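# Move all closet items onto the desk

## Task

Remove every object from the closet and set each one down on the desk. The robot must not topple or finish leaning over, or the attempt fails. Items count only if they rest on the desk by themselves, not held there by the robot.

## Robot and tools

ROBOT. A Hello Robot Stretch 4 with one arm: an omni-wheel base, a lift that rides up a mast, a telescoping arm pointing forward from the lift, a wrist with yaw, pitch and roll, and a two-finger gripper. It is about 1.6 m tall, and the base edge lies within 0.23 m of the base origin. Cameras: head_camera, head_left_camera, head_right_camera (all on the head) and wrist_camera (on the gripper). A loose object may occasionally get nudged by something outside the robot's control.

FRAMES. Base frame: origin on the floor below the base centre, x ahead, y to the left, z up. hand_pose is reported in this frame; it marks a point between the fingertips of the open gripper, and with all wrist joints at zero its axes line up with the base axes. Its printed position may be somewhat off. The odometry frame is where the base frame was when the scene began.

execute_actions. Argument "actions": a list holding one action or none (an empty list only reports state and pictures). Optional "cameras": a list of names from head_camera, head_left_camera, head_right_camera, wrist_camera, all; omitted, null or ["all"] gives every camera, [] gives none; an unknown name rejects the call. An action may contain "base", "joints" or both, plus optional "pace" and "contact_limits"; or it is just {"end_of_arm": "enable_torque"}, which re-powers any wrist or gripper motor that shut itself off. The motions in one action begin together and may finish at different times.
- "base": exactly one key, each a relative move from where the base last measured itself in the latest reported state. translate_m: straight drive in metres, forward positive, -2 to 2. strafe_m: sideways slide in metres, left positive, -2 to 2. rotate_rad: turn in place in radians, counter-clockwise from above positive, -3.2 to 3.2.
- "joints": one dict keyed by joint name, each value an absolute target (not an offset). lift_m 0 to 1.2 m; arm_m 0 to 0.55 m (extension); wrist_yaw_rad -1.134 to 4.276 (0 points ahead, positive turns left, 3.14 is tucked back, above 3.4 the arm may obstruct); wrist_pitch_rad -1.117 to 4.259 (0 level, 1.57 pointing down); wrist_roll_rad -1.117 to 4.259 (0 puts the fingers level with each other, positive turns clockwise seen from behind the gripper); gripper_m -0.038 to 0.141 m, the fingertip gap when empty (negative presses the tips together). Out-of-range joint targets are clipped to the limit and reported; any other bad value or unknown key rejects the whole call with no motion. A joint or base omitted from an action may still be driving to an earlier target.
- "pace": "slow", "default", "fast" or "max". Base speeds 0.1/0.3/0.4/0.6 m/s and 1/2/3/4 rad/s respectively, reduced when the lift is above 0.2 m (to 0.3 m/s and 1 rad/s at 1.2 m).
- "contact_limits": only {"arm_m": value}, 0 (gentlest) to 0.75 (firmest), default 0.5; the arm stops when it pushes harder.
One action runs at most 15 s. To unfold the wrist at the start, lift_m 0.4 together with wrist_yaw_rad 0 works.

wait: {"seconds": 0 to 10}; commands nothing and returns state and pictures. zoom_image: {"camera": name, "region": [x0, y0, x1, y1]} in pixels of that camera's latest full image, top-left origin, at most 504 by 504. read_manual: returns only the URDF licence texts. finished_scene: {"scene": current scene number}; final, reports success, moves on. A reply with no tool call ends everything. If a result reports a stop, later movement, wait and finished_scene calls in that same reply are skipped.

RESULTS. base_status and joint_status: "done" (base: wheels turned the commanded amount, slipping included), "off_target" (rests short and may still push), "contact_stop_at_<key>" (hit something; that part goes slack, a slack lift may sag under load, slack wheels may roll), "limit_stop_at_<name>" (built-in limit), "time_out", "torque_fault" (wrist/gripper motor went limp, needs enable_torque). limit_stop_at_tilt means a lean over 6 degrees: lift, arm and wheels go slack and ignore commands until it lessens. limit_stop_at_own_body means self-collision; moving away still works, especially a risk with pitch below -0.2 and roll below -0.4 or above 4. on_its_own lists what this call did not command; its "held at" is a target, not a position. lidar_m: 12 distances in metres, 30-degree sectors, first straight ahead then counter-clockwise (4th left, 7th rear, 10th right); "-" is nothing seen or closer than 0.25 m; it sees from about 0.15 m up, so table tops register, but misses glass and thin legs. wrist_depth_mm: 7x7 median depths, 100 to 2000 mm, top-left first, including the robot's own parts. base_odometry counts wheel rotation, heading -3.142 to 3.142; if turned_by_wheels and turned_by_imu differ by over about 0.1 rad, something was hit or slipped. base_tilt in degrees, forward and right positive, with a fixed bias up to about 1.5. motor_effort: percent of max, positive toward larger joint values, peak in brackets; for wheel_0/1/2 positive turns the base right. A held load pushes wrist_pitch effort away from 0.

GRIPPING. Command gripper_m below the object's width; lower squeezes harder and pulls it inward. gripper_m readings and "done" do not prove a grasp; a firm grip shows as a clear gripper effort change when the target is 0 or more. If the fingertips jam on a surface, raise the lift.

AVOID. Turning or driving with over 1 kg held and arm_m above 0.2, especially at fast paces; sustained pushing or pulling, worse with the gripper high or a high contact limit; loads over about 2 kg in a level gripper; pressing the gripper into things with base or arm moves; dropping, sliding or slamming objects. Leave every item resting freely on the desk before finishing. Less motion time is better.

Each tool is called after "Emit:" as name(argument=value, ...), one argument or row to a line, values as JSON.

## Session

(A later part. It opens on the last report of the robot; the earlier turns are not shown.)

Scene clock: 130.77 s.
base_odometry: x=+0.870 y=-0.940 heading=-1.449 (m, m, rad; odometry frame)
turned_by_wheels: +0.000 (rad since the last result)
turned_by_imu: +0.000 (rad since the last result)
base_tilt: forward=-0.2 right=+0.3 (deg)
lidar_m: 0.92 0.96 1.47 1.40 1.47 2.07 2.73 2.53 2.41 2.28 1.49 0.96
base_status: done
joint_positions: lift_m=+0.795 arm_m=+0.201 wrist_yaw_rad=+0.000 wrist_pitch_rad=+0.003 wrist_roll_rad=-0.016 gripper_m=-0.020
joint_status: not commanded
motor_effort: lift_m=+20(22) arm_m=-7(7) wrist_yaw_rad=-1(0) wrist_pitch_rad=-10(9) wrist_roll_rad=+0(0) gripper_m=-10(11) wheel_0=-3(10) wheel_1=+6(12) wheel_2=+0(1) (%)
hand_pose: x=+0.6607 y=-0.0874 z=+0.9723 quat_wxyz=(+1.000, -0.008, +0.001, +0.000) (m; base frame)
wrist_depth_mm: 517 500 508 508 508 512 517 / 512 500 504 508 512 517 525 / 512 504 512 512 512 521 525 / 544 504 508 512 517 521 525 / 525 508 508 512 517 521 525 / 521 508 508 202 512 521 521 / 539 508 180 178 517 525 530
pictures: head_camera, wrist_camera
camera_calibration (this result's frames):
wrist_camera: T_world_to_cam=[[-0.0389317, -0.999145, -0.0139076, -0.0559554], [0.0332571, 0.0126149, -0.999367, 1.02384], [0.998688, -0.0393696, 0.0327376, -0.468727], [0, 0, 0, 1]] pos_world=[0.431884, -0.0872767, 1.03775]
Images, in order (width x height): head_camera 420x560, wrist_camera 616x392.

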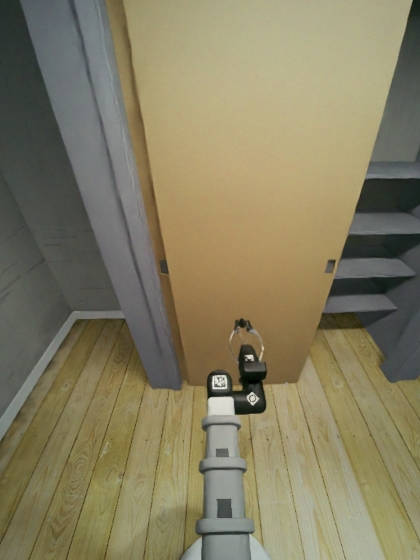

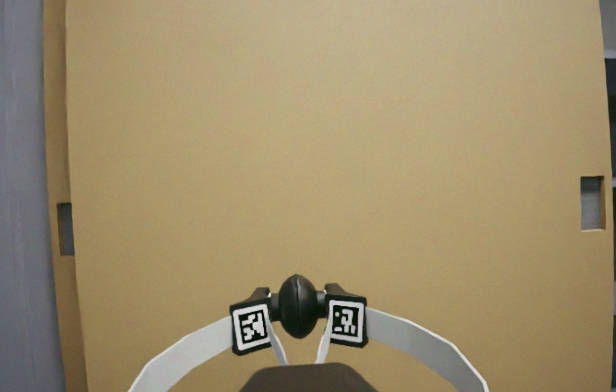

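Emit:
execute_actions(
  actions=[
    {"base":{"strafe_m":0.31},"joints":{"arm_m":0.4}},
  ],
  cameras=["wrist_camera"],
)

Scene clock: 134.70 s.
base_odometry: x=+1.178 y=-0.902 heading=-1.449 (m, m, rad; odometry frame)
turned_by_wheels: +0.000 (rad since the last result)
turned_by_imu: +0.000 (rad since the last result)
base_tilt: forward=-0.3 right=+0.3 (deg)
lidar_m: 0.89 1.58 1.15 1.10 1.16 1.61 3.07 2.52 2.73 2.60 1.76 0.96
base_status: done
joint_positions: lift_m=+0.795 arm_m=+0.399 wrist_yaw_rad=+0.000 wrist_pitch_rad=+0.002 wrist_roll_rad=-0.016 gripper_m=-0.020
joint_status: all done
motor_effort: lift_m=+20(20) arm_m=+8(7) wrist_yaw_rad=-3(0) wrist_pitch_rad=-8(9) wrist_roll_rad=+1(0) gripper_m=-11(12) wheel_0=-3(14) wheel_1=+4(10) wheel_2=+0(0) (%)
hand_pose: x=+0.8581 y=-0.0874 z=+0.9723 quat_wxyz=(+1.000, -0.008, +0.001, +0.000) (m; base frame)
wrist_depth_mm: 294 296 300 319 320 320 324 / 296 297 300 319 320 324 325 / 297 297 301 322 320 325 325 / 297 298 298 324 322 324 325 / 298 298 289 368 324 327 325 / 300 301 289 202 324 327 329 / 298 301 181 178 324 329 329
pictures: wrist_camera
camera_calibration (this result's frames):
wrist_camera: T_world_to_cam=[[-0.038718, -0.999153, -0.013915, -0.0483856], [0.0334365, 0.0126222, -0.999361, 1.01718], [0.998691, -0.0391585, 0.0329195, -0.666022], [0, 0, 0, 1]] pos_world=[0.629265, -0.0872641, 1.03778]
Images, in order (width x height): wrist_camera 616x392.

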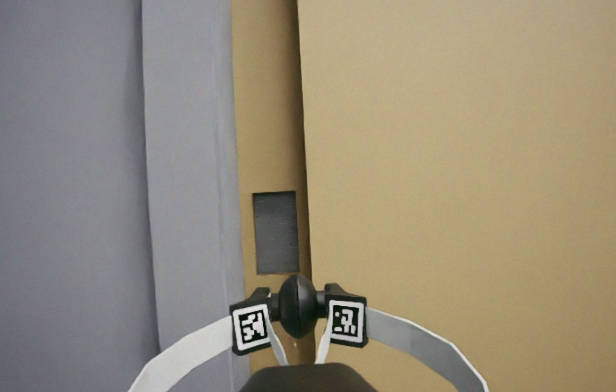

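Emit:
execute_actions(
  actions=[
    {"base":{"strafe_m":0.025},"joints":{"lift_m":0.805}},
  ],
  cameras=[],
)

Emit:
execute_actions(
  actions=[
    {"joints":{"arm_m":0.55},"contact_limits":{"arm_m":0.25},"pace":"slow"},
  ],
  cameras=["wrist_camera"],
)

Scene clock: 137.97 s.
base_odometry: x=+1.202 y=-0.899 heading=-1.449 (m, m, rad; odometry frame)
turned_by_wheels: +0.000 (rad since the last result)
turned_by_imu: -0.001 (rad since the last result)
base_tilt: forward=-0.3 right=+0.3 (deg)
lidar_m: 0.90 1.54 1.12 1.09 1.15 1.59 3.06 2.54 2.76 2.63 1.77 0.96
base_status: done
joint_positions: lift_m=+0.805 arm_m=+0.399 wrist_yaw_rad=+0.000 wrist_pitch_rad=+0.002 wrist_roll_rad=-0.016 gripper_m=-0.020
joint_status: all done
motor_effort: lift_m=+21(21) arm_m=+7(7) wrist_yaw_rad=-1(1) wrist_pitch_rad=-8(9) wrist_roll_rad=+0(1) gripper_m=-10(11) wheel_0=-2(14) wheel_1=+3(15) wheel_2=+0(0) (%)
hand_pose: x=+0.8581 y=-0.0874 z=+0.9822 quat_wxyz=(+1.000, -0.008, +0.001, +0.000) (m; base frame)
wrist_depth_mm: 296 296 286 364 319 324 325 / 297 298 287 364 322 324 325 / 297 298 287 364 320 327 327 / 298 298 287 366 324 325 327 / 298 300 289 373 325 325 329 / 298 300 289 203 324 327 329 / 301 301 180 178 325 329 330
pictures: none
No camera images: the call's "cameras" was empty. Leave "cameras" out to get every camera's image.

Scene clock: 140.80 s.
base_odometry: x=+1.202 y=-0.899 heading=-1.450 (m, m, rad; odometry frame)
turned_by_wheels: -0.001 (rad since the last result)
turned_by_imu: -0.002 (rad since the last result)
base_tilt: forward=-0.4 right=+0.2 (deg)
lidar_m: 0.90 1.49 1.13 1.07 1.11 1.57 3.10 2.52 2.76 2.65 1.75 0.96
base_status: not commanded
joint_positions: lift_m=+0.805 arm_m=+0.546 wrist_yaw_rad=-0.015 wrist_pitch_rad=+0.002 wrist_roll_rad=-0.016 gripper_m=-0.020
joint_status: arm_m contact_stop (moved +0.147 of +0.151)
joint sent to its limit — the command would take arm_m past its upper limit, so that joint was sent only as far as its limit.
on_its_own: arm_m is slack since a contact_stop; wrist_yaw_rad is at rest, and its effort (+42) is outside its rest range (-13 to +13)
motor_effort: lift_m=+21(21) arm_m=+0(18) wrist_yaw_rad=+42(46) wrist_pitch_rad=-9(9) wrist_roll_rad=+0(1) gripper_m=-11(13) wheel_0=-5(5) wheel_1=+2(3) wheel_2=-11(11) (%)
contact_limits: arm_m 0.25
hand_pose: x=+1.0036 y=-0.0917 z=+0.9822 quat_wxyz=(+1.000, -0.008, +0.001, -0.007) (m; base frame)
wrist_depth_mm: 141 142 202 223 178 179 - / 141 142 196 223 179 179 181 / 142 142 190 224 179 180 181 / 142 143 182 225 182 181 182 / 154 143 174 235 187 181 182 / 155 144 166 201 180 181 183 / 156 144 156 183 180 182 -
pictures: wrist_camera
camera_calibration (this result's frames):
wrist_camera: T_world_to_cam=[[-0.05389, -0.99845, -0.0139136, -0.0316939], [0.0335749, 0.0121141, -0.999363, 1.02207], [0.997982, -0.0543228, 0.03287, -0.812444], [0, 0, 0, 1]] pos_world=[0.774781, -0.0881606, 1.04768]
Images, in order (width x height): wrist_camera 616x392.

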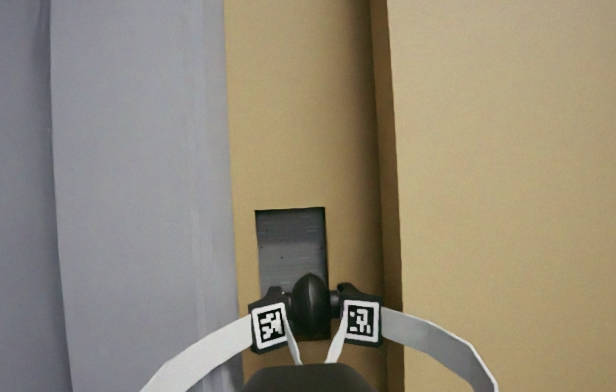

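Emit:
execute_actions(
  actions=[
    {"base":{"strafe_m":-0.4},"joints":{"arm_m":0.55},"pace":"slow"},
  ],
  cameras=["wrist_camera","head_camera"],
)

Scene clock: 146.67 s.
base_odometry: x=+0.806 y=-0.947 heading=-1.447 (m, m, rad; odometry frame)
turned_by_wheels: +0.002 (rad since the last result)
turned_by_imu: +0.205 (rad since the last result)
base_tilt: forward=-0.3 right=+0.3 (deg)
lidar_m: 0.92 1.02 1.43 1.42 1.63 2.68 3.08 2.73 2.30 2.31 1.12 0.91
base_status: done
joint_positions: lift_m=+0.805 arm_m=+0.547 wrist_yaw_rad=+0.008 wrist_pitch_rad=+0.003 wrist_roll_rad=-0.016 gripper_m=-0.020
joint_status: all done
joint sent to its limit — the command would take arm_m past its upper limit, so that joint was sent only as far as its limit.
on_its_own: wrist_yaw_rad is at rest, and its effort (-24) is outside its rest range (-13 to +13)
motor_effort: lift_m=+21(21) arm_m=+12(13) wrist_yaw_rad=-24(43) wrist_pitch_rad=-9(10) wrist_roll_rad=+1(1) gripper_m=-8(11) wheel_0=+25(31) wheel_1=+5(11) wheel_2=+1(10) (%)
hand_pose: x=+1.0069 y=-0.0851 z=+0.9821 quat_wxyz=(+1.000, -0.008, +0.001, +0.004) (m; base frame)
wrist_depth_mm: 236 285 230 220 166 159 - / 236 285 231 220 167 160 155 / 236 285 232 222 167 160 156 / 235 294 234 222 169 162 157 / 232 290 244 224 169 162 158 / 229 289 198 190 169 163 158 / 225 159 232 162 153 162 -
pictures: head_camera, wrist_camera
camera_calibration (this result's frames):
wrist_camera: T_world_to_cam=[[-0.0307031, -0.999432, -0.013899, -0.0482804], [0.0329659, 0.0128855, -0.999373, 1.02247], [0.998985, -0.031142, 0.0325516, -0.814142], [0, 0, 0, 1]] pos_world=[0.778126, -0.086782, 1.04766]
Images, in order (width x height): head_camera 420x560, wrist_camera 616x392.

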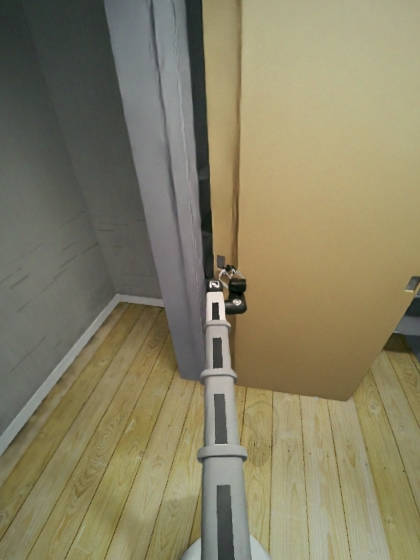

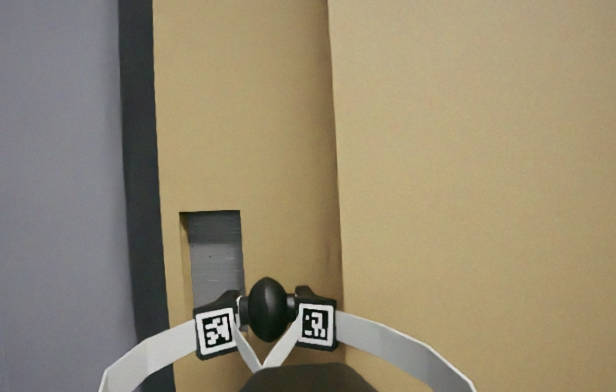

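Emit:
execute_actions(
  actions=[
    {"joints":{"arm_m":0.1,"wrist_yaw_rad":0}},
  ],
  cameras=[],
)

Emit:
execute_actions(
  actions=[
    {"base":{"rotate_rad":-0.2}},
  ],
  cameras=["wrist_camera","head_camera"],
)

Scene clock: 149.63 s.
base_odometry: x=+0.805 y=-0.947 heading=-1.449 (m, m, rad; odometry frame)
turned_by_wheels: -0.001 (rad since the last result)
turned_by_imu: -0.002 (rad since the last result)
base_tilt: forward=-0.3 right=+0.2 (deg)
lidar_m: 0.92 1.02 1.43 1.40 1.63 2.68 3.07 2.74 2.30 2.27 1.11 0.91
base_status: not commanded
joint_positions: lift_m=+0.805 arm_m=+0.101 wrist_yaw_rad=+0.000 wrist_pitch_rad=+0.003 wrist_roll_rad=-0.016 gripper_m=-0.020
joint_status: all done
motor_effort: lift_m=+21(21) arm_m=-7(13) wrist_yaw_rad=-1(37) wrist_pitch_rad=-9(10) wrist_roll_rad=+0(0) gripper_m=-11(12) wheel_0=+5(25) wheel_1=+5(6) wheel_2=+4(4) (%)
hand_pose: x=+0.5607 y=-0.0874 z=+0.9822 quat_wxyz=(+1.000, -0.008, +0.001, +0.000) (m; base frame)
wrist_depth_mm: 1499 634 668 647 580 559 544 / 1464 647 676 654 580 559 544 / 1537 640 676 661 585 569 539 / 1537 647 691 661 597 564 544 / 1499 654 683 661 591 564 549 / 1537 654 634 203 580 569 549 / 1499 661 180 178 585 569 554
pictures: none
No camera images: the call's "cameras" was empty. Leave "cameras" out to get every camera's image.

Scene clock: 150.53 s.
base_odometry: x=+0.805 y=-0.947 heading=-1.648 (m, m, rad; odometry frame)
turned_by_wheels: -0.199 (rad since the last result)
turned_by_imu: -0.198 (rad since the last result)
base_tilt: forward=-0.2 right=+0.2 (deg)
lidar_m: 0.91 0.94 1.46 1.41 1.48 2.08 3.10 2.55 2.41 2.28 1.50 0.97
base_status: done
joint_positions: lift_m=+0.805 arm_m=+0.101 wrist_yaw_rad=+0.000 wrist_pitch_rad=+0.003 wrist_roll_rad=-0.016 gripper_m=-0.020
joint_status: not commanded
motor_effort: lift_m=+21(21) arm_m=-7(7) wrist_yaw_rad=+0(2) wrist_pitch_rad=-9(9) wrist_roll_rad=-1(1) gripper_m=-9(11) wheel_0=+3(9) wheel_1=+4(10) wheel_2=+5(13) (%)
hand_pose: x=+0.5607 y=-0.0874 z=+0.9822 quat_wxyz=(+1.000, -0.008, +0.001, +0.000) (m; base frame)
wrist_depth_mm: 585 647 609 615 615 615 621 / 591 647 615 609 615 615 627 / 585 647 609 609 609 615 621 / 574 654 609 615 621 621 627 / 574 654 615 615 615 627 627 / 591 647 615 202 615 627 621 / 580 654 180 179 621 621 627
pictures: head_camera, wrist_camera
camera_calibration (this result's frames):
wrist_camera: T_world_to_cam=[[-0.0389428, -0.999145, -0.0139081, -0.0597072], [0.0332667, 0.0126145, -0.999367, 1.03707], [0.998688, -0.0393808, 0.032747, -0.369192], [0, 0, 0, 1]] pos_world=[0.331882, -0.0872774, 1.04767]
Images, in order (width x height): head_camera 420x560, wrist_camera 616x392.

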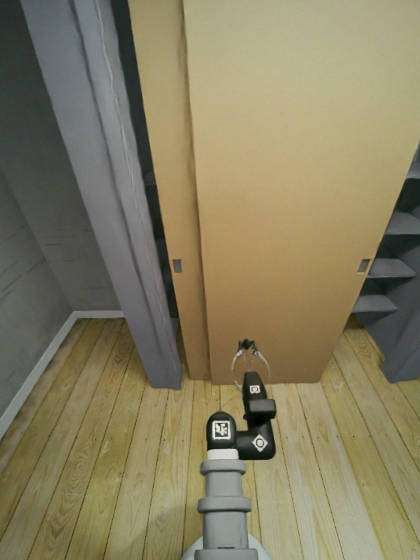

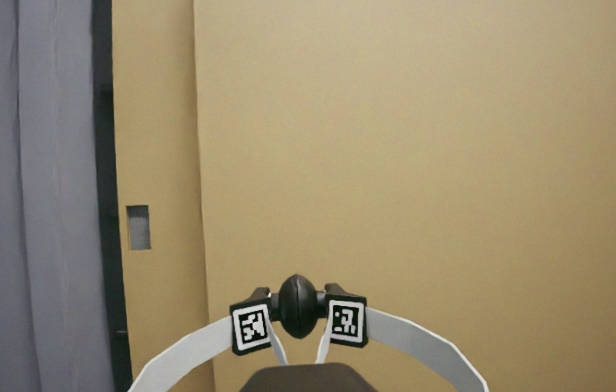

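Emit:
execute_actions(
  actions=[
    {"base":{"strafe_m":0.21}},
  ],
  cameras=[],
)

Emit:
execute_actions(
  actions=[
    {"base":{"translate_m":0.25}},
  ],
  cameras=["wrist_camera"],
)

Emit:
execute_actions(
  actions=[
    {"joints":{"arm_m":0.3},"contact_limits":{"arm_m":0.1},"pace":"slow"},
  ],
  cameras=["wrist_camera"],
)

Scene clock: 153.30 s.
base_odometry: x=+1.015 y=-0.963 heading=-1.648 (m, m, rad; odometry frame)
turned_by_wheels: +0.000 (rad since the last result)
turned_by_imu: +0.000 (rad since the last result)
base_tilt: forward=-0.3 right=+0.3 (deg)
lidar_m: 0.89 0.95 1.25 1.20 1.27 1.76 3.09 2.54 2.62 2.49 1.68 0.95
base_status: done
joint_positions: lift_m=+0.805 arm_m=+0.101 wrist_yaw_rad=+0.000 wrist_pitch_rad=+0.003 wrist_roll_rad=-0.016 gripper_m=-0.020
joint_status: not commanded
motor_effort: lift_m=+21(21) arm_m=-7(7) wrist_yaw_rad=+0(0) wrist_pitch_rad=-9(8) wrist_roll_rad=+1(1) gripper_m=-11(11) wheel_0=-1(12) wheel_1=+4(13) wheel_2=+0(2) (%)
hand_pose: x=+0.5607 y=-0.0874 z=+0.9822 quat_wxyz=(+1.000, -0.008, +0.001, +0.000) (m; base frame)
wrist_depth_mm: 1308 591 654 654 615 621 621 / 1308 591 661 654 615 621 627 / 1308 597 654 654 615 621 621 / 1281 591 661 661 621 627 634 / 1308 597 668 661 621 627 627 / 1308 597 585 202 615 627 627 / 1336 597 181 178 621 627 634
pictures: none
No camera images: the call's "cameras" was empty. Leave "cameras" out to get every camera's image.

Scene clock: 155.57 s.
base_odometry: x=+0.995 y=-1.213 heading=-1.647 (m, m, rad; odometry frame)
turned_by_wheels: +0.001 (rad since the last result)
turned_by_imu: -0.001 (rad since the last result)
base_tilt: forward=-0.2 right=+0.3 (deg)
lidar_m: 0.65 0.69 1.25 1.20 1.25 1.75 3.39 2.80 2.61 2.50 0.96 0.71
base_status: done
joint_positions: lift_m=+0.805 arm_m=+0.101 wrist_yaw_rad=+0.000 wrist_pitch_rad=+0.003 wrist_roll_rad=-0.016 gripper_m=-0.020
joint_status: not commanded
motor_effort: lift_m=+21(21) arm_m=-7(8) wrist_yaw_rad=-1(1) wrist_pitch_rad=-9(9) wrist_roll_rad=+1(0) gripper_m=-10(10) wheel_0=+3(9) wheel_1=+7(8) wheel_2=-3(13) (%)
hand_pose: x=+0.5607 y=-0.0874 z=+0.9822 quat_wxyz=(+1.000, -0.008, +0.001, +0.000) (m; base frame)
wrist_depth_mm: 330 373 410 410 368 370 373 / 330 373 413 407 368 368 370 / 330 366 410 410 368 370 375 / 345 364 424 415 370 373 375 / 345 353 424 413 370 375 375 / 347 349 413 202 370 370 375 / 347 336 180 178 370 375 377
pictures: wrist_camera
camera_calibration (this result's frames):
wrist_camera: T_world_to_cam=[[-0.0389085, -0.999146, -0.013908, -0.0597176], [0.0332661, 0.0126156, -0.999367, 1.03707], [0.998689, -0.0393465, 0.0327468, -0.369166], [0, 0, 0, 1]] pos_world=[0.331859, -0.0872753, 1.04767]
Images, in order (width x height): wrist_camera 616x392.

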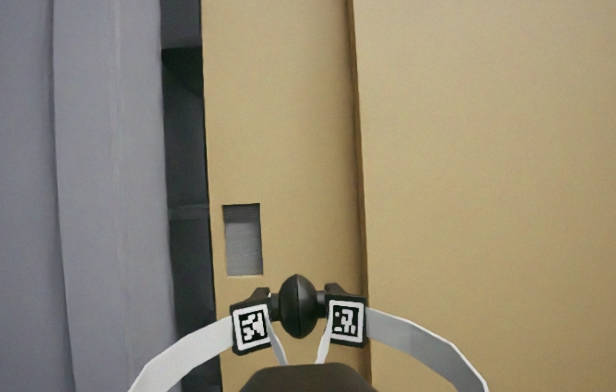

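Scene clock: 158.63 s.
base_odometry: x=+0.995 y=-1.213 heading=-1.647 (m, m, rad; odometry frame)
turned_by_wheels: +0.000 (rad since the last result)
turned_by_imu: +0.000 (rad since the last result)
base_tilt: forward=-0.3 right=+0.2 (deg)
lidar_m: 0.66 0.70 1.24 1.20 1.26 1.75 3.36 2.94 2.60 2.48 0.97 0.69
base_status: not commanded
joint_positions: lift_m=+0.805 arm_m=+0.294 wrist_yaw_rad=-0.007 wrist_pitch_rad=+0.002 wrist_roll_rad=-0.016 gripper_m=-0.020
joint_status: arm_m contact_stop (moved +0.192 of +0.199)
on_its_own: arm_m is slack since a contact_stop (your +0.300 is given up); wrist_yaw_rad is at rest, and its effort (+18) is outside its rest range (-13 to +13)
motor_effort: lift_m=+21(21) arm_m=+0(13) wrist_yaw_rad=+18(18) wrist_pitch_rad=-8(8) wrist_roll_rad=+0(1) gripper_m=-6(11) wheel_0=+3(2) wheel_1=+7(7) wheel_2=-3(3) (%)
contact_limits: arm_m 0.1
hand_pose: x=+0.7524 y=-0.0893 z=+0.9823 quat_wxyz=(+1.000, -0.008, +0.001, -0.003) (m; base frame)
wrist_depth_mm: 243 477 223 224 224 181 - / 243 473 224 225 225 181 182 / 241 473 224 224 227 182 182 / 239 466 224 225 227 182 183 / 236 459 235 226 227 183 183 / 232 480 226 211 190 183 184 / 225 355 226 171 229 183 -
pictures: wrist_camera
camera_calibration (this result's frames):
wrist_camera: T_world_to_cam=[[-0.045453, -0.998869, -0.0139196, -0.049186], [0.0336485, 0.0123952, -0.999357, 1.03049], [0.9984, -0.0458921, 0.0330471, -0.561336], [0, 0, 0, 1]] pos_world=[0.523528, -0.0876645, 1.04769]
Images, in order (width x height): wrist_camera 616x392.

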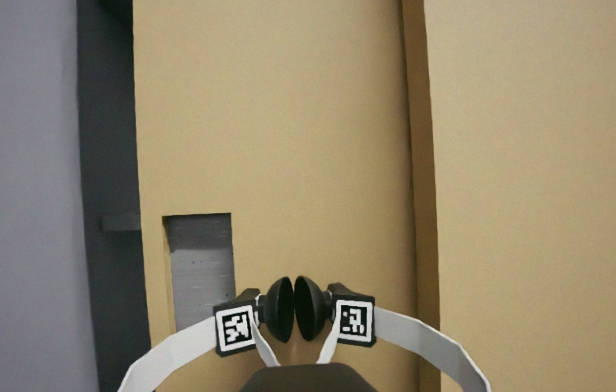

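Back off slightly and push the front door right.

Emit:
execute_actions(
  actions=[
    {"joints":{"arm_m":0.282,"wrist_yaw_rad":0}},
  ],
  cameras=[],
)

Emit:
execute_actions(
  actions=[
    {"base":{"strafe_m":-0.6},"pace":"slow"},
  ],
  cameras=["wrist_camera","head_camera"],
)

Scene clock: 159.70 s.
base_odometry: x=+0.995 y=-1.213 heading=-1.647 (m, m, rad; odometry frame)
turned_by_wheels: +0.000 (rad since the last result)
turned_by_imu: +0.000 (rad since the last result)
base_tilt: forward=-0.3 right=+0.2 (deg)
lidar_m: 0.64 0.70 1.23 1.19 1.27 1.78 3.35 2.84 2.60 2.50 0.99 0.70
base_status: not commanded
joint_positions: lift_m=+0.805 arm_m=+0.283 wrist_yaw_rad=+0.000 wrist_pitch_rad=+0.002 wrist_roll_rad=-0.016 gripper_m=-0.020
joint_status: all done
motor_effort: lift_m=+21(22) arm_m=-7(7) wrist_yaw_rad=+0(18) wrist_pitch_rad=-8(8) wrist_roll_rad=+0(0) gripper_m=-11(10) wheel_0=+3(3) wheel_1=+7(6) wheel_2=-3(3) (%)
hand_pose: x=+0.7427 y=-0.0875 z=+0.9823 quat_wxyz=(+1.000, -0.008, +0.001, +0.000) (m; base frame)
wrist_depth_mm: 240 466 230 231 233 187 - / 239 466 230 231 233 188 189 / 239 496 231 232 235 188 189 / 237 492 232 233 235 188 190 / 233 480 243 234 236 189 190 / 229 477 244 202 216 189 190 / 224 462 181 178 229 190 191
pictures: none
No camera images: the call's "cameras" was empty. Leave "cameras" out to get every camera's image.

Scene clock: 166.87 s.
base_odometry: x=+0.398 y=-1.167 heading=-1.646 (m, m, rad; odometry frame)
turned_by_wheels: +0.001 (rad since the last result)
turned_by_imu: +0.068 (rad since the last result)
base_tilt: forward=-0.3 right=+0.4 (deg)
lidar_m: 0.68 0.91 1.07 1.78 1.91 2.83 3.33 2.54 1.96 1.90 0.90 0.69
base_status: done
joint_positions: lift_m=+0.805 arm_m=+0.282 wrist_yaw_rad=+0.001 wrist_pitch_rad=+0.002 wrist_roll_rad=-0.016 gripper_m=-0.020
joint_status: not commanded
motor_effort: lift_m=+21(21) arm_m=+0(7) wrist_yaw_rad=-4(49) wrist_pitch_rad=-8(9) wrist_roll_rad=+2(1) gripper_m=-6(12) wheel_0=+17(26) wheel_1=+1(13) wheel_2=+1(2) (%)
hand_pose: x=+0.7415 y=-0.0871 z=+0.9823 quat_wxyz=(+1.000, -0.008, +0.001, +0.001) (m; base frame)
wrist_depth_mm: 231 229 227 224 174 172 - / 231 229 228 224 175 173 171 / 234 231 229 225 175 173 172 / 234 231 229 226 176 174 172 / 234 232 229 227 177 174 173 / 236 233 203 197 177 175 174 / 237 233 205 168 173 175 -
pictures: head_camera, wrist_camera
camera_calibration (this result's frames):
wrist_camera: T_world_to_cam=[[-0.0377246, -0.999191, -0.0139166, -0.0532134], [0.0335702, 0.0126514, -0.999356, 1.03091], [0.998724, -0.0381675, 0.0330658, -0.549989], [0, 0, 0, 1]] pos_world=[0.512672, -0.0872046, 1.04769]
Images, in order (width x height): head_camera 420x560, wrist_camera 616x392.

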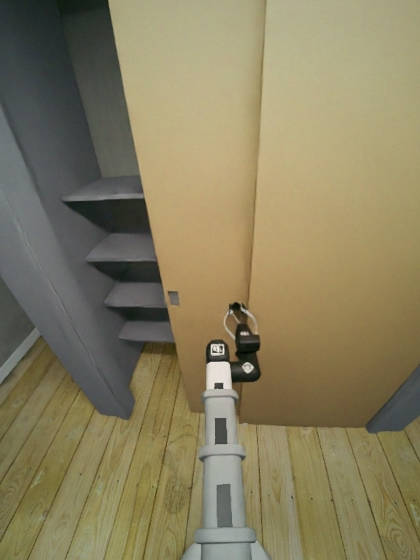

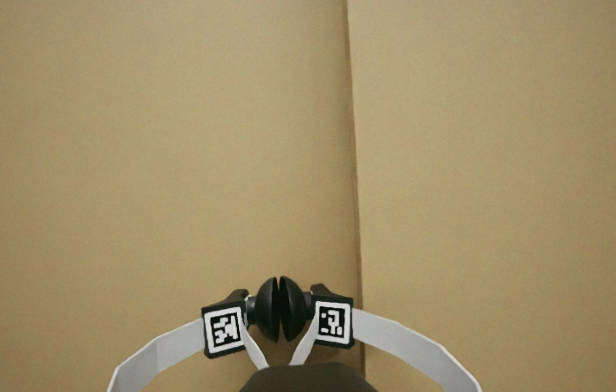

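Emit:
execute_actions(
  actions=[
    {"base":{"strafe_m":0.36},"joints":{"arm_m":0.2}},
  ],
  cameras=[],
)

Emit:
execute_actions(
  actions=[
    {"base":{"rotate_rad":-0.07},"joints":{"lift_m":0.74}},
  ],
  cameras=["wrist_camera","head_camera"],
)

Scene clock: 169.83 s.
base_odometry: x=+0.756 y=-1.194 heading=-1.645 (m, m, rad; odometry frame)
turned_by_wheels: +0.000 (rad since the last result)
turned_by_imu: +0.000 (rad since the last result)
base_tilt: forward=-0.3 right=+0.2 (deg)
lidar_m: 0.77 0.71 1.44 1.40 1.53 2.24 3.31 2.92 2.33 2.28 0.94 0.76
base_status: done
joint_positions: lift_m=+0.805 arm_m=+0.201 wrist_yaw_rad=+0.000 wrist_pitch_rad=+0.002 wrist_roll_rad=-0.016 gripper_m=-0.020
joint_status: all done
motor_effort: lift_m=+20(21) arm_m=-7(10) wrist_yaw_rad=-1(18) wrist_pitch_rad=-8(8) wrist_roll_rad=+0(0) gripper_m=-11(11) wheel_0=-3(12) wheel_1=+5(12) wheel_2=+0(1) (%)
hand_pose: x=+0.6607 y=-0.0874 z=+0.9823 quat_wxyz=(+1.000, -0.008, +0.001, +0.000) (m; base frame)
wrist_depth_mm: 609 654 654 647 330 329 325 / 621 798 917 960 330 330 327 / 615 878 1025 1025 332 329 325 / 609 820 1025 1008 343 332 329 / 597 854 1025 1008 343 332 330 / 597 854 1008 202 336 334 330 / 585 732 181 178 334 334 330
pictures: none
No camera images: the call's "cameras" was empty. Leave "cameras" out to get every camera's image.

Scene clock: 171.03 s.
base_odometry: x=+0.756 y=-1.194 heading=-1.714 (m, m, rad; odometry frame)
turned_by_wheels: -0.069 (rad since the last result)
turned_by_imu: -0.068 (rad since the last result)
base_tilt: forward=-0.3 right=+0.3 (deg)
lidar_m: 0.76 0.71 1.48 1.41 1.50 2.10 3.34 2.82 2.34 2.29 1.00 0.77
base_status: done
joint_positions: lift_m=+0.740 arm_m=+0.201 wrist_yaw_rad=+0.000 wrist_pitch_rad=+0.002 wrist_roll_rad=-0.016 gripper_m=-0.020
joint_status: all done
motor_effort: lift_m=+14(19) arm_m=-7(7) wrist_yaw_rad=+0(2) wrist_pitch_rad=-8(8) wrist_roll_rad=+0(1) gripper_m=-11(11) wheel_0=+4(4) wheel_1=+7(9) wheel_2=+6(8) (%)
hand_pose: x=+0.6607 y=-0.0874 z=+0.9178 quat_wxyz=(+1.000, -0.008, +0.001, +0.000) (m; base frame)
wrist_depth_mm: 683 741 768 535 338 342 343 / 741 991 991 976 340 342 343 / 732 991 1008 991 342 343 345 / 691 917 1008 609 342 343 345 / 715 1008 1008 1008 340 343 345 / 699 891 820 202 342 345 347 / 634 634 180 178 342 345 347
pictures: head_camera, wrist_camera
camera_calibration (this result's frames):
wrist_camera: T_world_to_cam=[[-0.0389631, -0.999144, -0.0139135, -0.0566963], [0.0334843, 0.0126107, -0.99936, 0.969275], [0.998679, -0.039404, 0.0329643, -0.467148], [0, 0, 0, 1]] pos_world=[0.431866, -0.0872786, 0.983264]
Images, in order (width x height): head_camera 420x560, wrist_camera 616x392.

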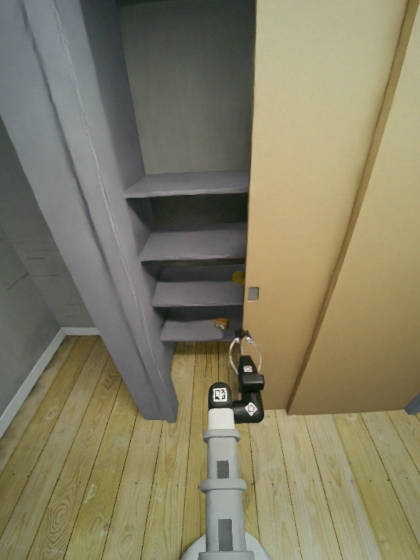

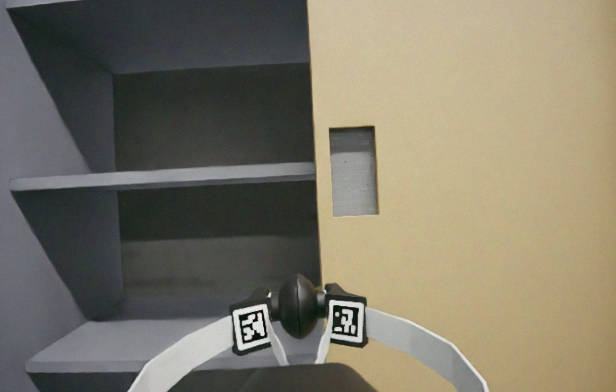

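Emit:
execute_actions(
  actions=[
    {"base":{"strafe_m":0.06}},
  ],
  cameras=[],
)

Emit:
execute_actions(
  actions=[
    {"joints":{"arm_m":0.38},"contact_limits":{"arm_m":0.15}},
  ],
  cameras=[],
)

Emit:
execute_actions(
  actions=[
    {"base":{"strafe_m":-0.45},"pace":"slow"},
  ],
  cameras=["wrist_camera","head_camera"],
)

Scene clock: 172.63 s.
base_odometry: x=+0.815 y=-1.203 heading=-1.714 (m, m, rad; odometry frame)
turned_by_wheels: +0.000 (rad since the last result)
turned_by_imu: +0.000 (rad since the last result)
base_tilt: forward=-0.3 right=+0.3 (deg)
lidar_m: 0.77 0.72 1.43 1.35 1.44 1.99 3.33 2.83 2.42 2.33 1.01 0.79
base_status: done
joint_positions: lift_m=+0.740 arm_m=+0.201 wrist_yaw_rad=+0.000 wrist_pitch_rad=+0.002 wrist_roll_rad=-0.016 gripper_m=-0.020
joint_status: not commanded
motor_effort: lift_m=+14(14) arm_m=-7(7) wrist_yaw_rad=-1(1) wrist_pitch_rad=-8(8) wrist_roll_rad=+2(0) gripper_m=-11(11) wheel_0=-2(10) wheel_1=+6(15) wheel_2=+0(3) (%)
hand_pose: x=+0.6607 y=-0.0874 z=+0.9178 quat_wxyz=(+1.000, -0.008, +0.001, +0.000) (m; base frame)
wrist_depth_mm: 640 741 788 798 340 343 345 / 634 917 1008 1008 343 343 345 / 640 960 1008 991 353 343 347 / 597 798 1025 1025 355 345 349 / 621 931 1008 1008 345 345 349 / 615 809 809 202 345 349 351 / 591 634 181 178 345 347 351
pictures: none
No camera images: the call's "cameras" was empty. Leave "cameras" out to get every camera's image.

Scene clock: 174.27 s.
base_odometry: x=+0.815 y=-1.203 heading=-1.714 (m, m, rad; odometry frame)
turned_by_wheels: +0.000 (rad since the last result)
turned_by_imu: +0.000 (rad since the last result)
base_tilt: forward=-0.4 right=+0.3 (deg)
lidar_m: 0.78 0.71 1.41 1.36 1.42 2.01 3.34 2.84 2.44 2.33 1.02 0.78
base_status: not commanded
joint_positions: lift_m=+0.740 arm_m=+0.379 wrist_yaw_rad=+0.000 wrist_pitch_rad=+0.002 wrist_roll_rad=-0.016 gripper_m=-0.020
joint_status: all done
motor_effort: lift_m=+14(14) arm_m=+7(8) wrist_yaw_rad=+0(1) wrist_pitch_rad=-7(8) wrist_roll_rad=+0(0) gripper_m=-11(11) wheel_0=-2(2) wheel_1=+6(6) wheel_2=+0(0) (%)
contact_limits: arm_m 0.15
hand_pose: x=+0.8381 y=-0.0874 z=+0.9178 quat_wxyz=(+1.000, -0.008, +0.001, +0.000) (m; base frame)
wrist_depth_mm: 627 741 778 798 809 167 - / 634 820 831 831 831 178 178 / 634 831 820 831 831 178 179 / 564 798 842 842 831 179 179 / 615 831 831 842 842 169 169 / 603 809 809 202 798 171 169 / 564 591 180 178 517 169 -
pictures: none
No camera images: the call's "cameras" was empty. Leave "cameras" out to get every camera's image.

Scene clock: 179.03 s.
base_odometry: x=+0.440 y=-1.138 heading=-1.609 (m, m, rad; odometry frame)
turned_by_wheels: +0.105 (rad since the last result)
turned_by_imu: +0.114 (rad since the last result)
base_tilt: forward=-0.2 right=+0.3 (deg)
lidar_m: 0.75 0.91 1.76 1.75 1.92 2.94 3.30 2.50 2.01 1.95 0.89 0.72
base_status: strafe_m contact_stop (by the wheels' count: -0.380 of -0.450)
joint_positions: lift_m=+0.740 arm_m=+0.379 wrist_yaw_rad=+0.000 wrist_pitch_rad=+0.002 wrist_roll_rad=-0.016 gripper_m=-0.020
joint_status: not commanded
on_its_own: the wheels are slack since a contact_stop
motor_effort: lift_m=+14(14) arm_m=+7(7) wrist_yaw_rad=-1(72) wrist_pitch_rad=-8(9) wrist_roll_rad=+0(1) gripper_m=-11(17) wheel_0=+0(34) wheel_1=+0(13) wheel_2=+0(11) (%)
hand_pose: x=+0.8382 y=-0.0874 z=+0.9179 quat_wxyz=(+1.000, -0.008, +0.001, +0.000) (m; base frame)
wrist_depth_mm: 699 750 778 798 788 154 - / 878 866 842 831 820 164 163 / 891 866 854 831 809 165 164 / 854 866 854 831 809 166 165 / 891 866 854 842 820 158 155 / 820 878 809 202 809 157 155 / 615 597 180 178 521 156 -
pictures: head_camera, wrist_camera
camera_calibration (this result's frames):
wrist_camera: T_world_to_cam=[[-0.0388673, -0.99915, -0.0137119, -0.050018], [0.0336597, 0.0124054, -0.999356, 0.963212], [0.998677, -0.0393038, 0.033149, -0.644594], [0, 0, 0, 1]] pos_world=[0.609376, -0.0872595, 0.983274]
Images, in order (width x height): head_camera 420x560, wrist_camera 616x392.

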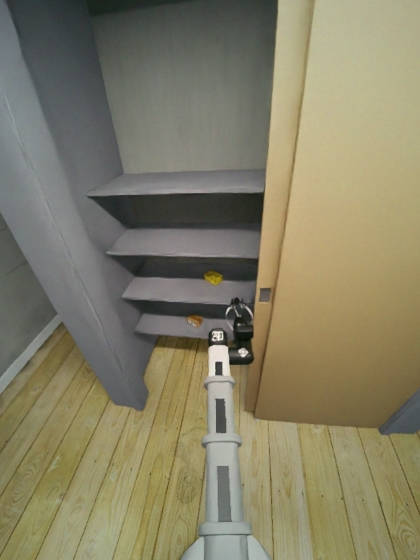

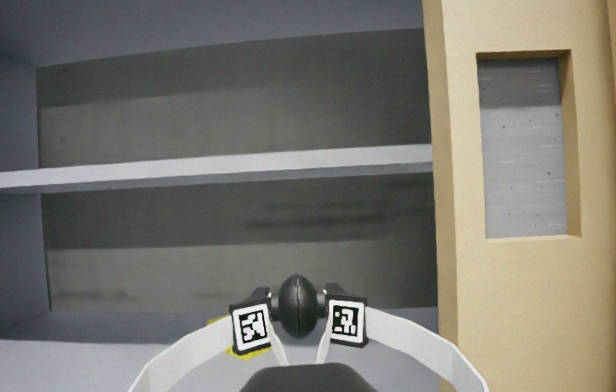

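Open enough. Set up for the yellow one.

Emit:
execute_actions(
  actions=[
    {"base":{"strafe_m":0.1},"joints":{"arm_m":0.25,"lift_m":0.71,"wrist_pitch_rad":0.3,"gripper_m":0.1}},
  ],
  cameras=[],
)

Emit:
execute_actions(
  actions=[
    {"base":{"rotate_rad":-0.11}},
  ],
  cameras=["wrist_camera","head_camera"],
)

Scene clock: 181.40 s.
base_odometry: x=+0.540 y=-1.142 heading=-1.608 (m, m, rad; odometry frame)
turned_by_wheels: +0.000 (rad since the last result)
turned_by_imu: +0.000 (rad since the last result)
base_tilt: forward=-0.3 right=+0.3 (deg)
lidar_m: 1.02 0.86 1.66 1.65 1.81 2.75 3.28 2.64 2.09 2.05 0.93 0.76
base_status: done
joint_positions: lift_m=+0.710 arm_m=+0.251 wrist_yaw_rad=+0.000 wrist_pitch_rad=+0.302 wrist_roll_rad=-0.016 gripper_m=+0.100
joint_status: all done
motor_effort: lift_m=+14(17) arm_m=-7(8) wrist_yaw_rad=-1(1) wrist_pitch_rad=-8(13) wrist_roll_rad=+1(1) gripper_m=+0(10) wheel_0=-2(11) wheel_1=+4(11) wheel_2=+0(0) (%)
hand_pose: x=+0.6976 y=-0.0874 z=+0.8027 quat_wxyz=(+0.989, -0.008, +0.151, +0.001) (m; base frame)
wrist_depth_mm: 634 627 732 798 809 750 255 / 820 960 946 931 904 878 263 / 831 976 960 946 946 917 274 / 732 715 699 676 661 574 287 / 831 1078 1060 1060 1025 343 304 / 809 854 768 878 199 342 315 / 768 723 707 146 699 340 330
pictures: none
No camera images: the call's "cameras" was empty. Leave "cameras" out to get every camera's image.

Scene clock: 182.17 s.
base_odometry: x=+0.540 y=-1.142 heading=-1.717 (m, m, rad; odometry frame)
turned_by_wheels: -0.109 (rad since the last result)
turned_by_imu: -0.108 (rad since the last result)
base_tilt: forward=-0.4 right=+0.3 (deg)
lidar_m: 0.78 0.87 1.69 1.65 1.72 2.41 3.31 2.83 2.16 2.04 1.03 0.75
base_status: done
joint_positions: lift_m=+0.710 arm_m=+0.251 wrist_yaw_rad=+0.000 wrist_pitch_rad=+0.302 wrist_roll_rad=-0.016 gripper_m=+0.100
joint_status: not commanded
motor_effort: lift_m=+15(14) arm_m=-7(7) wrist_yaw_rad=-1(1) wrist_pitch_rad=-8(7) wrist_roll_rad=+1(1) gripper_m=+0(2) wheel_0=+1(6) wheel_1=+5(12) wheel_2=+5(10) (%)
hand_pose: x=+0.6976 y=-0.0875 z=+0.8027 quat_wxyz=(+0.989, -0.008, +0.151, +0.001) (m; base frame)
wrist_depth_mm: 591 621 723 798 279 270 231 / 904 904 917 931 287 278 242 / 931 946 946 976 300 282 254 / 732 715 691 676 315 285 266 / 991 1025 1060 1078 330 289 279 / 904 842 854 866 200 298 296 / 715 699 691 146 366 307 310
pictures: head_camera, wrist_camera
camera_calibration (this result's frames):
wrist_camera: T_world_to_cam=[[-0.0413784, -0.999142, -0.00160933, -0.0650783], [-0.263149, 0.0124518, -0.964675, 1.03203], [0.963867, -0.0394932, -0.263439, -0.238041], [0, 0, 0, 1]] pos_world=[0.498324, -0.0872741, 0.932755]
Images, in order (width x height): head_camera 420x560, wrist_camera 616x392.

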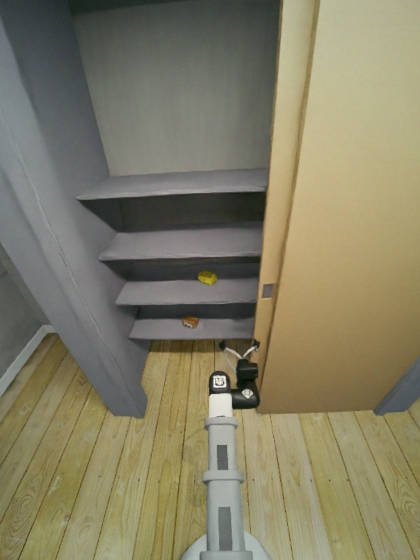

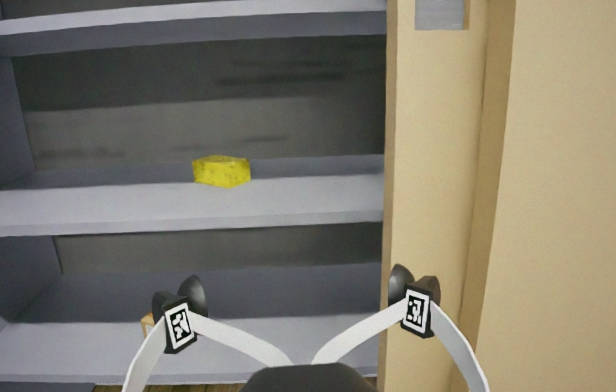

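Emit:
execute_actions(
  actions=[
    {"base":{"strafe_m":0.155},"joints":{"gripper_m":0.14}},
  ],
  cameras=[],
)

Emit:
execute_actions(
  actions=[
    {"joints":{"arm_m":0.55}},
  ],
  cameras=["wrist_camera"],
)

Scene clock: 184.63 s.
base_odometry: x=+0.693 y=-1.165 heading=-1.717 (m, m, rad; odometry frame)
turned_by_wheels: +0.000 (rad since the last result)
turned_by_imu: +0.000 (rad since the last result)
base_tilt: forward=-0.3 right=+0.2 (deg)
lidar_m: 1.03 0.78 1.55 1.49 1.59 2.20 3.30 2.84 2.28 2.20 1.01 0.81
base_status: done
joint_positions: lift_m=+0.710 arm_m=+0.251 wrist_yaw_rad=+0.000 wrist_pitch_rad=+0.302 wrist_roll_rad=-0.016 gripper_m=+0.140
joint_status: all done
motor_effort: lift_m=+14(14) arm_m=-7(8) wrist_yaw_rad=-1(0) wrist_pitch_rad=-8(8) wrist_roll_rad=+0(1) gripper_m=+0(0) wheel_0=-2(11) wheel_1=+4(12) wheel_2=+0(3) (%)
hand_pose: x=+0.6976 y=-0.0874 z=+0.8026 quat_wxyz=(+0.989, -0.008, +0.151, +0.001) (m; base frame)
wrist_depth_mm: 591 627 732 809 831 820 820 / 820 917 931 931 931 931 917 / 820 946 946 976 960 960 585 / 715 715 691 668 661 707 340 / 750 1025 1025 1060 1060 1078 345 / 788 209 891 878 788 759 359 / 715 699 707 147 732 699 375
pictures: none
No camera images: the call's "cameras" was empty. Leave "cameras" out to get every camera's image.

Scene clock: 186.63 s.
base_odometry: x=+0.693 y=-1.165 heading=-1.717 (m, m, rad; odometry frame)
turned_by_wheels: +0.000 (rad since the last result)
turned_by_imu: +0.000 (rad since the last result)
base_tilt: forward=-0.3 right=+0.3 (deg)
lidar_m: 1.01 0.78 1.55 1.49 1.57 2.20 2.90 2.84 2.29 2.21 1.03 0.82
base_status: not commanded
joint_positions: lift_m=+0.710 arm_m=+0.548 wrist_yaw_rad=+0.000 wrist_pitch_rad=+0.302 wrist_roll_rad=-0.016 gripper_m=+0.140
joint_status: all done
joint sent to its limit — the command would take arm_m past its upper limit, so that joint was sent only as far as its limit.
motor_effort: lift_m=+14(14) arm_m=+7(12) wrist_yaw_rad=-1(1) wrist_pitch_rad=-8(8) wrist_roll_rad=+1(1) gripper_m=+0(0) wheel_0=-2(2) wheel_1=+4(4) wheel_2=+0(0) (%)
hand_pose: x=+0.9940 y=-0.0874 z=+0.8026 quat_wxyz=(+0.989, -0.008, +0.151, +0.001) (m; base frame)
wrist_depth_mm: 549 603 615 627 627 634 634 / 634 634 640 640 647 654 661 / 661 661 676 676 676 683 691 / 683 683 683 661 661 640 627 / 488 484 473 469 459 449 439 / 364 210 362 359 322 325 338 / 500 320 322 147 683 668 683
pictures: wrist_camera
camera_calibration (this result's frames):
wrist_camera: T_world_to_cam=[[-0.0410693, -0.999155, -0.00160849, -0.0530375], [-0.263174, 0.0123705, -0.964669, 1.11003], [0.963874, -0.039195, -0.26346, -0.523697], [0, 0, 0, 1]] pos_world=[0.79473, -0.0872506, 0.932753]
Images, in order (width x height): wrist_camera 616x392.

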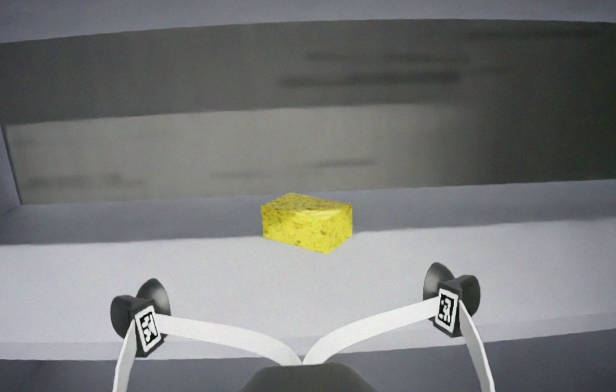

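Emit:
execute_actions(
  actions=[
    {"base":{"translate_m":0.17},"joints":{"lift_m":0.675},"pace":"slow"},
  ],
  cameras=["wrist_camera"],
)

Scene clock: 190.07 s.
base_odometry: x=+0.668 y=-1.333 heading=-1.717 (m, m, rad; odometry frame)
turned_by_wheels: +0.000 (rad since the last result)
turned_by_imu: -0.001 (rad since the last result)
base_tilt: forward=-0.3 right=+0.3 (deg)
lidar_m: 0.86 0.63 1.50 1.49 1.56 2.19 3.51 3.04 2.29 2.22 0.79 0.65
base_status: done
joint_positions: lift_m=+0.675 arm_m=+0.548 wrist_yaw_rad=+0.000 wrist_pitch_rad=+0.302 wrist_roll_rad=-0.016 gripper_m=+0.140
joint_status: all done
motor_effort: lift_m=+14(14) arm_m=+7(7) wrist_yaw_rad=-2(2) wrist_pitch_rad=-7(8) wrist_roll_rad=+0(2) gripper_m=-1(0) wheel_0=+5(5) wheel_1=+7(9) wheel_2=-7(11) (%)
hand_pose: x=+0.9940 y=-0.0874 z=+0.7677 quat_wxyz=(+0.989, -0.008, +0.151, +0.001) (m; base frame)
wrist_depth_mm: 452 455 462 466 469 473 473 / 473 473 484 488 488 492 496 / 492 504 508 504 512 508 517 / 512 521 521 521 530 530 525 / 407 404 399 312 343 375 366 / 306 210 301 290 268 263 285 / 247 238 242 148 241 232 232
pictures: wrist_camera
camera_calibration (this result's frames):
wrist_camera: T_world_to_cam=[[-0.0410694, -0.999155, -0.00160858, -0.0530933], [-0.263174, 0.0123706, -0.964669, 1.0763], [0.963874, -0.0391951, -0.26346, -0.532914], [0, 0, 0, 1]] pos_world=[0.794736, -0.0872506, 0.897785]
Images, in order (width x height): wrist_camera 616x392.

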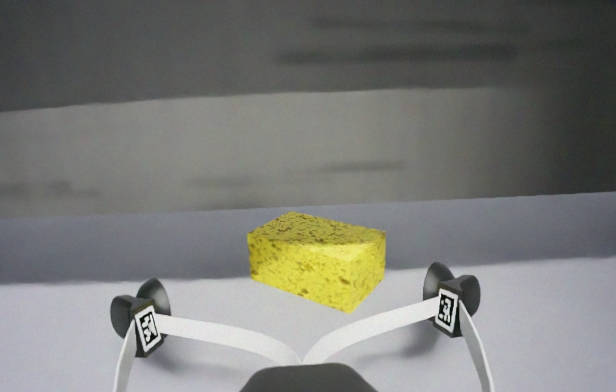

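Emit:
execute_actions(
  actions=[
    {"base":{"strafe_m":-0.015},"joints":{"lift_m":0.665},"pace":"slow"},
  ],
  cameras=[],
)

Emit:
execute_actions(
  actions=[
    {"base":{"translate_m":0.09},"pace":"slow"},
  ],
  cameras=["wrist_camera"],
)

Emit:
execute_actions(
  actions=[
    {"joints":{"gripper_m":0.02}},
  ],
  cameras=["wrist_camera"],
)

Emit:
execute_actions(
  actions=[
    {"joints":{"lift_m":0.72}},
  ],
  cameras=["wrist_camera"],
)

Scene clock: 191.73 s.
base_odometry: x=+0.654 y=-1.330 heading=-1.717 (m, m, rad; odometry frame)
turned_by_wheels: +0.000 (rad since the last result)
turned_by_imu: +0.000 (rad since the last result)
base_tilt: forward=-0.3 right=+0.3 (deg)
lidar_m: 0.86 0.63 1.57 1.50 1.58 2.22 3.50 3.04 2.26 2.18 0.79 0.66
base_status: done
joint_positions: lift_m=+0.665 arm_m=+0.548 wrist_yaw_rad=+0.000 wrist_pitch_rad=+0.302 wrist_roll_rad=-0.016 gripper_m=+0.140
joint_status: all done
motor_effort: lift_m=+14(15) arm_m=+7(7) wrist_yaw_rad=-1(2) wrist_pitch_rad=-8(8) wrist_roll_rad=+0(1) gripper_m=-1(1) wheel_0=+5(8) wheel_1=-6(12) wheel_2=+0(4) (%)
hand_pose: x=+0.9940 y=-0.0874 z=+0.7577 quat_wxyz=(+0.989, -0.008, +0.151, +0.001) (m; base frame)
wrist_depth_mm: 452 455 462 466 469 469 477 / 473 480 480 484 488 492 492 / 496 500 508 504 508 512 512 / 512 517 517 517 517 500 496 / 379 379 334 293 357 353 345 / 287 209 285 282 254 248 266 / 234 224 228 148 228 219 219
pictures: none
No camera images: the call's "cameras" was empty. Leave "cameras" out to get every camera's image.

Scene clock: 193.90 s.
base_odometry: x=+0.641 y=-1.419 heading=-1.716 (m, m, rad; odometry frame)
turned_by_wheels: +0.001 (rad since the last result)
turned_by_imu: +0.000 (rad since the last result)
base_tilt: forward=-0.2 right=+0.2 (deg)
lidar_m: 0.77 0.56 0.65 1.49 1.56 2.22 3.62 3.07 2.26 2.20 0.66 0.58
base_status: done
joint_positions: lift_m=+0.665 arm_m=+0.548 wrist_yaw_rad=+0.000 wrist_pitch_rad=+0.302 wrist_roll_rad=-0.016 gripper_m=+0.140
joint_status: not commanded
motor_effort: lift_m=+14(14) arm_m=+7(8) wrist_yaw_rad=-1(0) wrist_pitch_rad=-8(8) wrist_roll_rad=+1(2) gripper_m=+0(0) wheel_0=+6(9) wheel_1=+8(7) wheel_2=-6(11) (%)
hand_pose: x=+0.9940 y=-0.0874 z=+0.7577 quat_wxyz=(+0.989, -0.008, +0.151, +0.001) (m; base frame)
wrist_depth_mm: 373 375 379 384 384 384 389 / 389 392 397 399 399 404 404 / 407 410 415 415 418 418 424 / 427 430 430 439 439 442 439 / 384 382 375 272 362 351 345 / 287 210 232 214 213 248 266 / 233 224 229 148 221 220 219
pictures: wrist_camera
camera_calibration (this result's frames):
wrist_camera: T_world_to_cam=[[-0.0410693, -0.999155, -0.00160862, -0.0531093], [-0.263174, 0.0123706, -0.964669, 1.06665], [0.963874, -0.0391949, -0.26346, -0.535554], [0, 0, 0, 1]] pos_world=[0.794739, -0.0872506, 0.887781]
Images, in order (width x height): wrist_camera 616x392.

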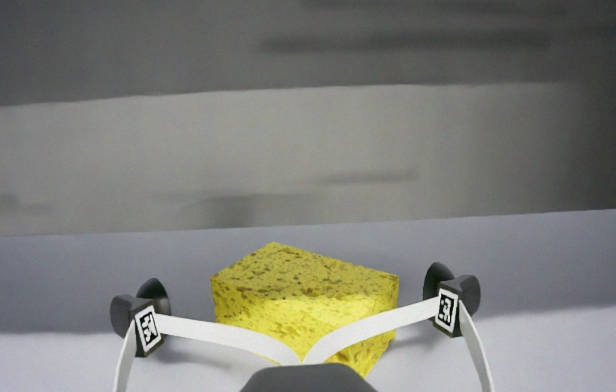

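Scene clock: 196.07 s.
base_odometry: x=+0.641 y=-1.419 heading=-1.716 (m, m, rad; odometry frame)
turned_by_wheels: +0.000 (rad since the last result)
turned_by_imu: +0.000 (rad since the last result)
base_tilt: forward=-0.3 right=+0.3 (deg)
lidar_m: 0.77 0.57 0.69 1.49 1.57 2.23 3.60 3.08 2.29 2.21 0.66 0.59
base_status: not commanded
joint_positions: lift_m=+0.665 arm_m=+0.548 wrist_yaw_rad=+0.000 wrist_pitch_rad=+0.302 wrist_roll_rad=-0.016 gripper_m=+0.020
joint_status: all done
motor_effort: lift_m=+14(14) arm_m=+7(7) wrist_yaw_rad=+0(1) wrist_pitch_rad=-8(8) wrist_roll_rad=+1(2) gripper_m=-15(17) wheel_0=+6(6) wheel_1=+7(7) wheel_2=-6(6) (%)
hand_pose: x=+0.9940 y=-0.0874 z=+0.7577 quat_wxyz=(+0.989, -0.008, +0.151, +0.001) (m; base frame)
wrist_depth_mm: 375 375 379 382 384 389 387 / 387 392 394 399 402 402 404 / 404 410 415 415 421 421 421 / 427 430 433 436 439 439 439 / 382 379 351 264 362 353 347 / 287 286 206 220 192 272 266 / 234 191 220 220 222 210 220
pictures: wrist_camera
camera_calibration (this result's frames):
wrist_camera: T_world_to_cam=[[-0.0410691, -0.999155, -0.00160841, -0.0531096], [-0.263174, 0.0123704, -0.964669, 1.06665], [0.963874, -0.0391948, -0.26346, -0.535554], [0, 0, 0, 1]] pos_world=[0.79474, -0.0872505, 0.887781]
Images, in order (width x height): wrist_camera 616x392.

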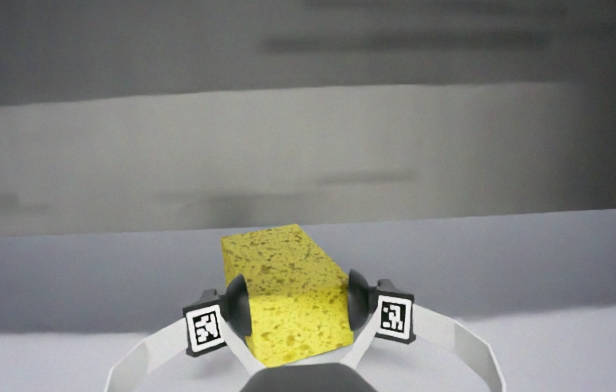

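Scene clock: 197.20 s.
base_odometry: x=+0.641 y=-1.419 heading=-1.716 (m, m, rad; odometry frame)
turned_by_wheels: +0.000 (rad since the last result)
turned_by_imu: +0.000 (rad since the last result)
base_tilt: forward=-0.2 right=+0.2 (deg)
lidar_m: 0.76 0.57 0.68 1.49 1.57 2.22 3.60 3.05 2.30 2.20 0.66 0.58
base_status: not commanded
joint_positions: lift_m=+0.720 arm_m=+0.548 wrist_yaw_rad=+0.000 wrist_pitch_rad=+0.302 wrist_roll_rad=-0.016 gripper_m=+0.020
joint_status: all done
motor_effort: lift_m=+21(22) arm_m=+7(7) wrist_yaw_rad=-1(1) wrist_pitch_rad=-8(8) wrist_roll_rad=+0(1) gripper_m=-17(17) wheel_0=+6(6) wheel_1=+7(8) wheel_2=-6(6) (%)
hand_pose: x=+0.9940 y=-0.0874 z=+0.8120 quat_wxyz=(+0.989, -0.008, +0.151, +0.001) (m; base frame)
wrist_depth_mm: 373 375 382 382 384 387 389 / 389 392 397 399 399 404 407 / 413 410 415 418 418 424 427 / 430 433 433 436 439 442 449 / 445 449 445 266 459 455 459 / 382 377 206 222 192 359 353 / 309 227 291 219 296 278 296
pictures: wrist_camera
camera_calibration (this result's frames):
wrist_camera: T_world_to_cam=[[-0.041069, -0.999155, -0.00160683, -0.0530236], [-0.263212, 0.0123704, -0.964659, 1.11913], [0.963863, -0.0391946, -0.263498, -0.521187], [0, 0, 0, 1]] pos_world=[0.794743, -0.0872505, 0.942158]
Images, in order (width x height): wrist_camera 616x392.

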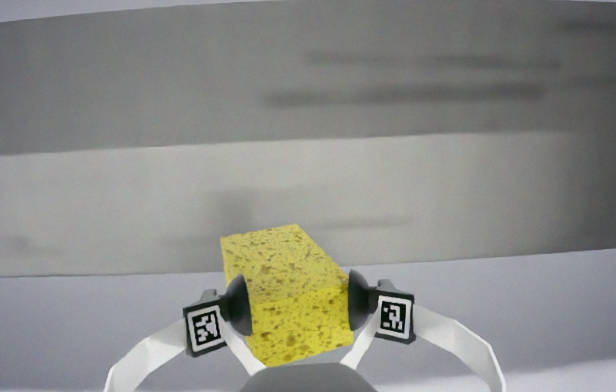

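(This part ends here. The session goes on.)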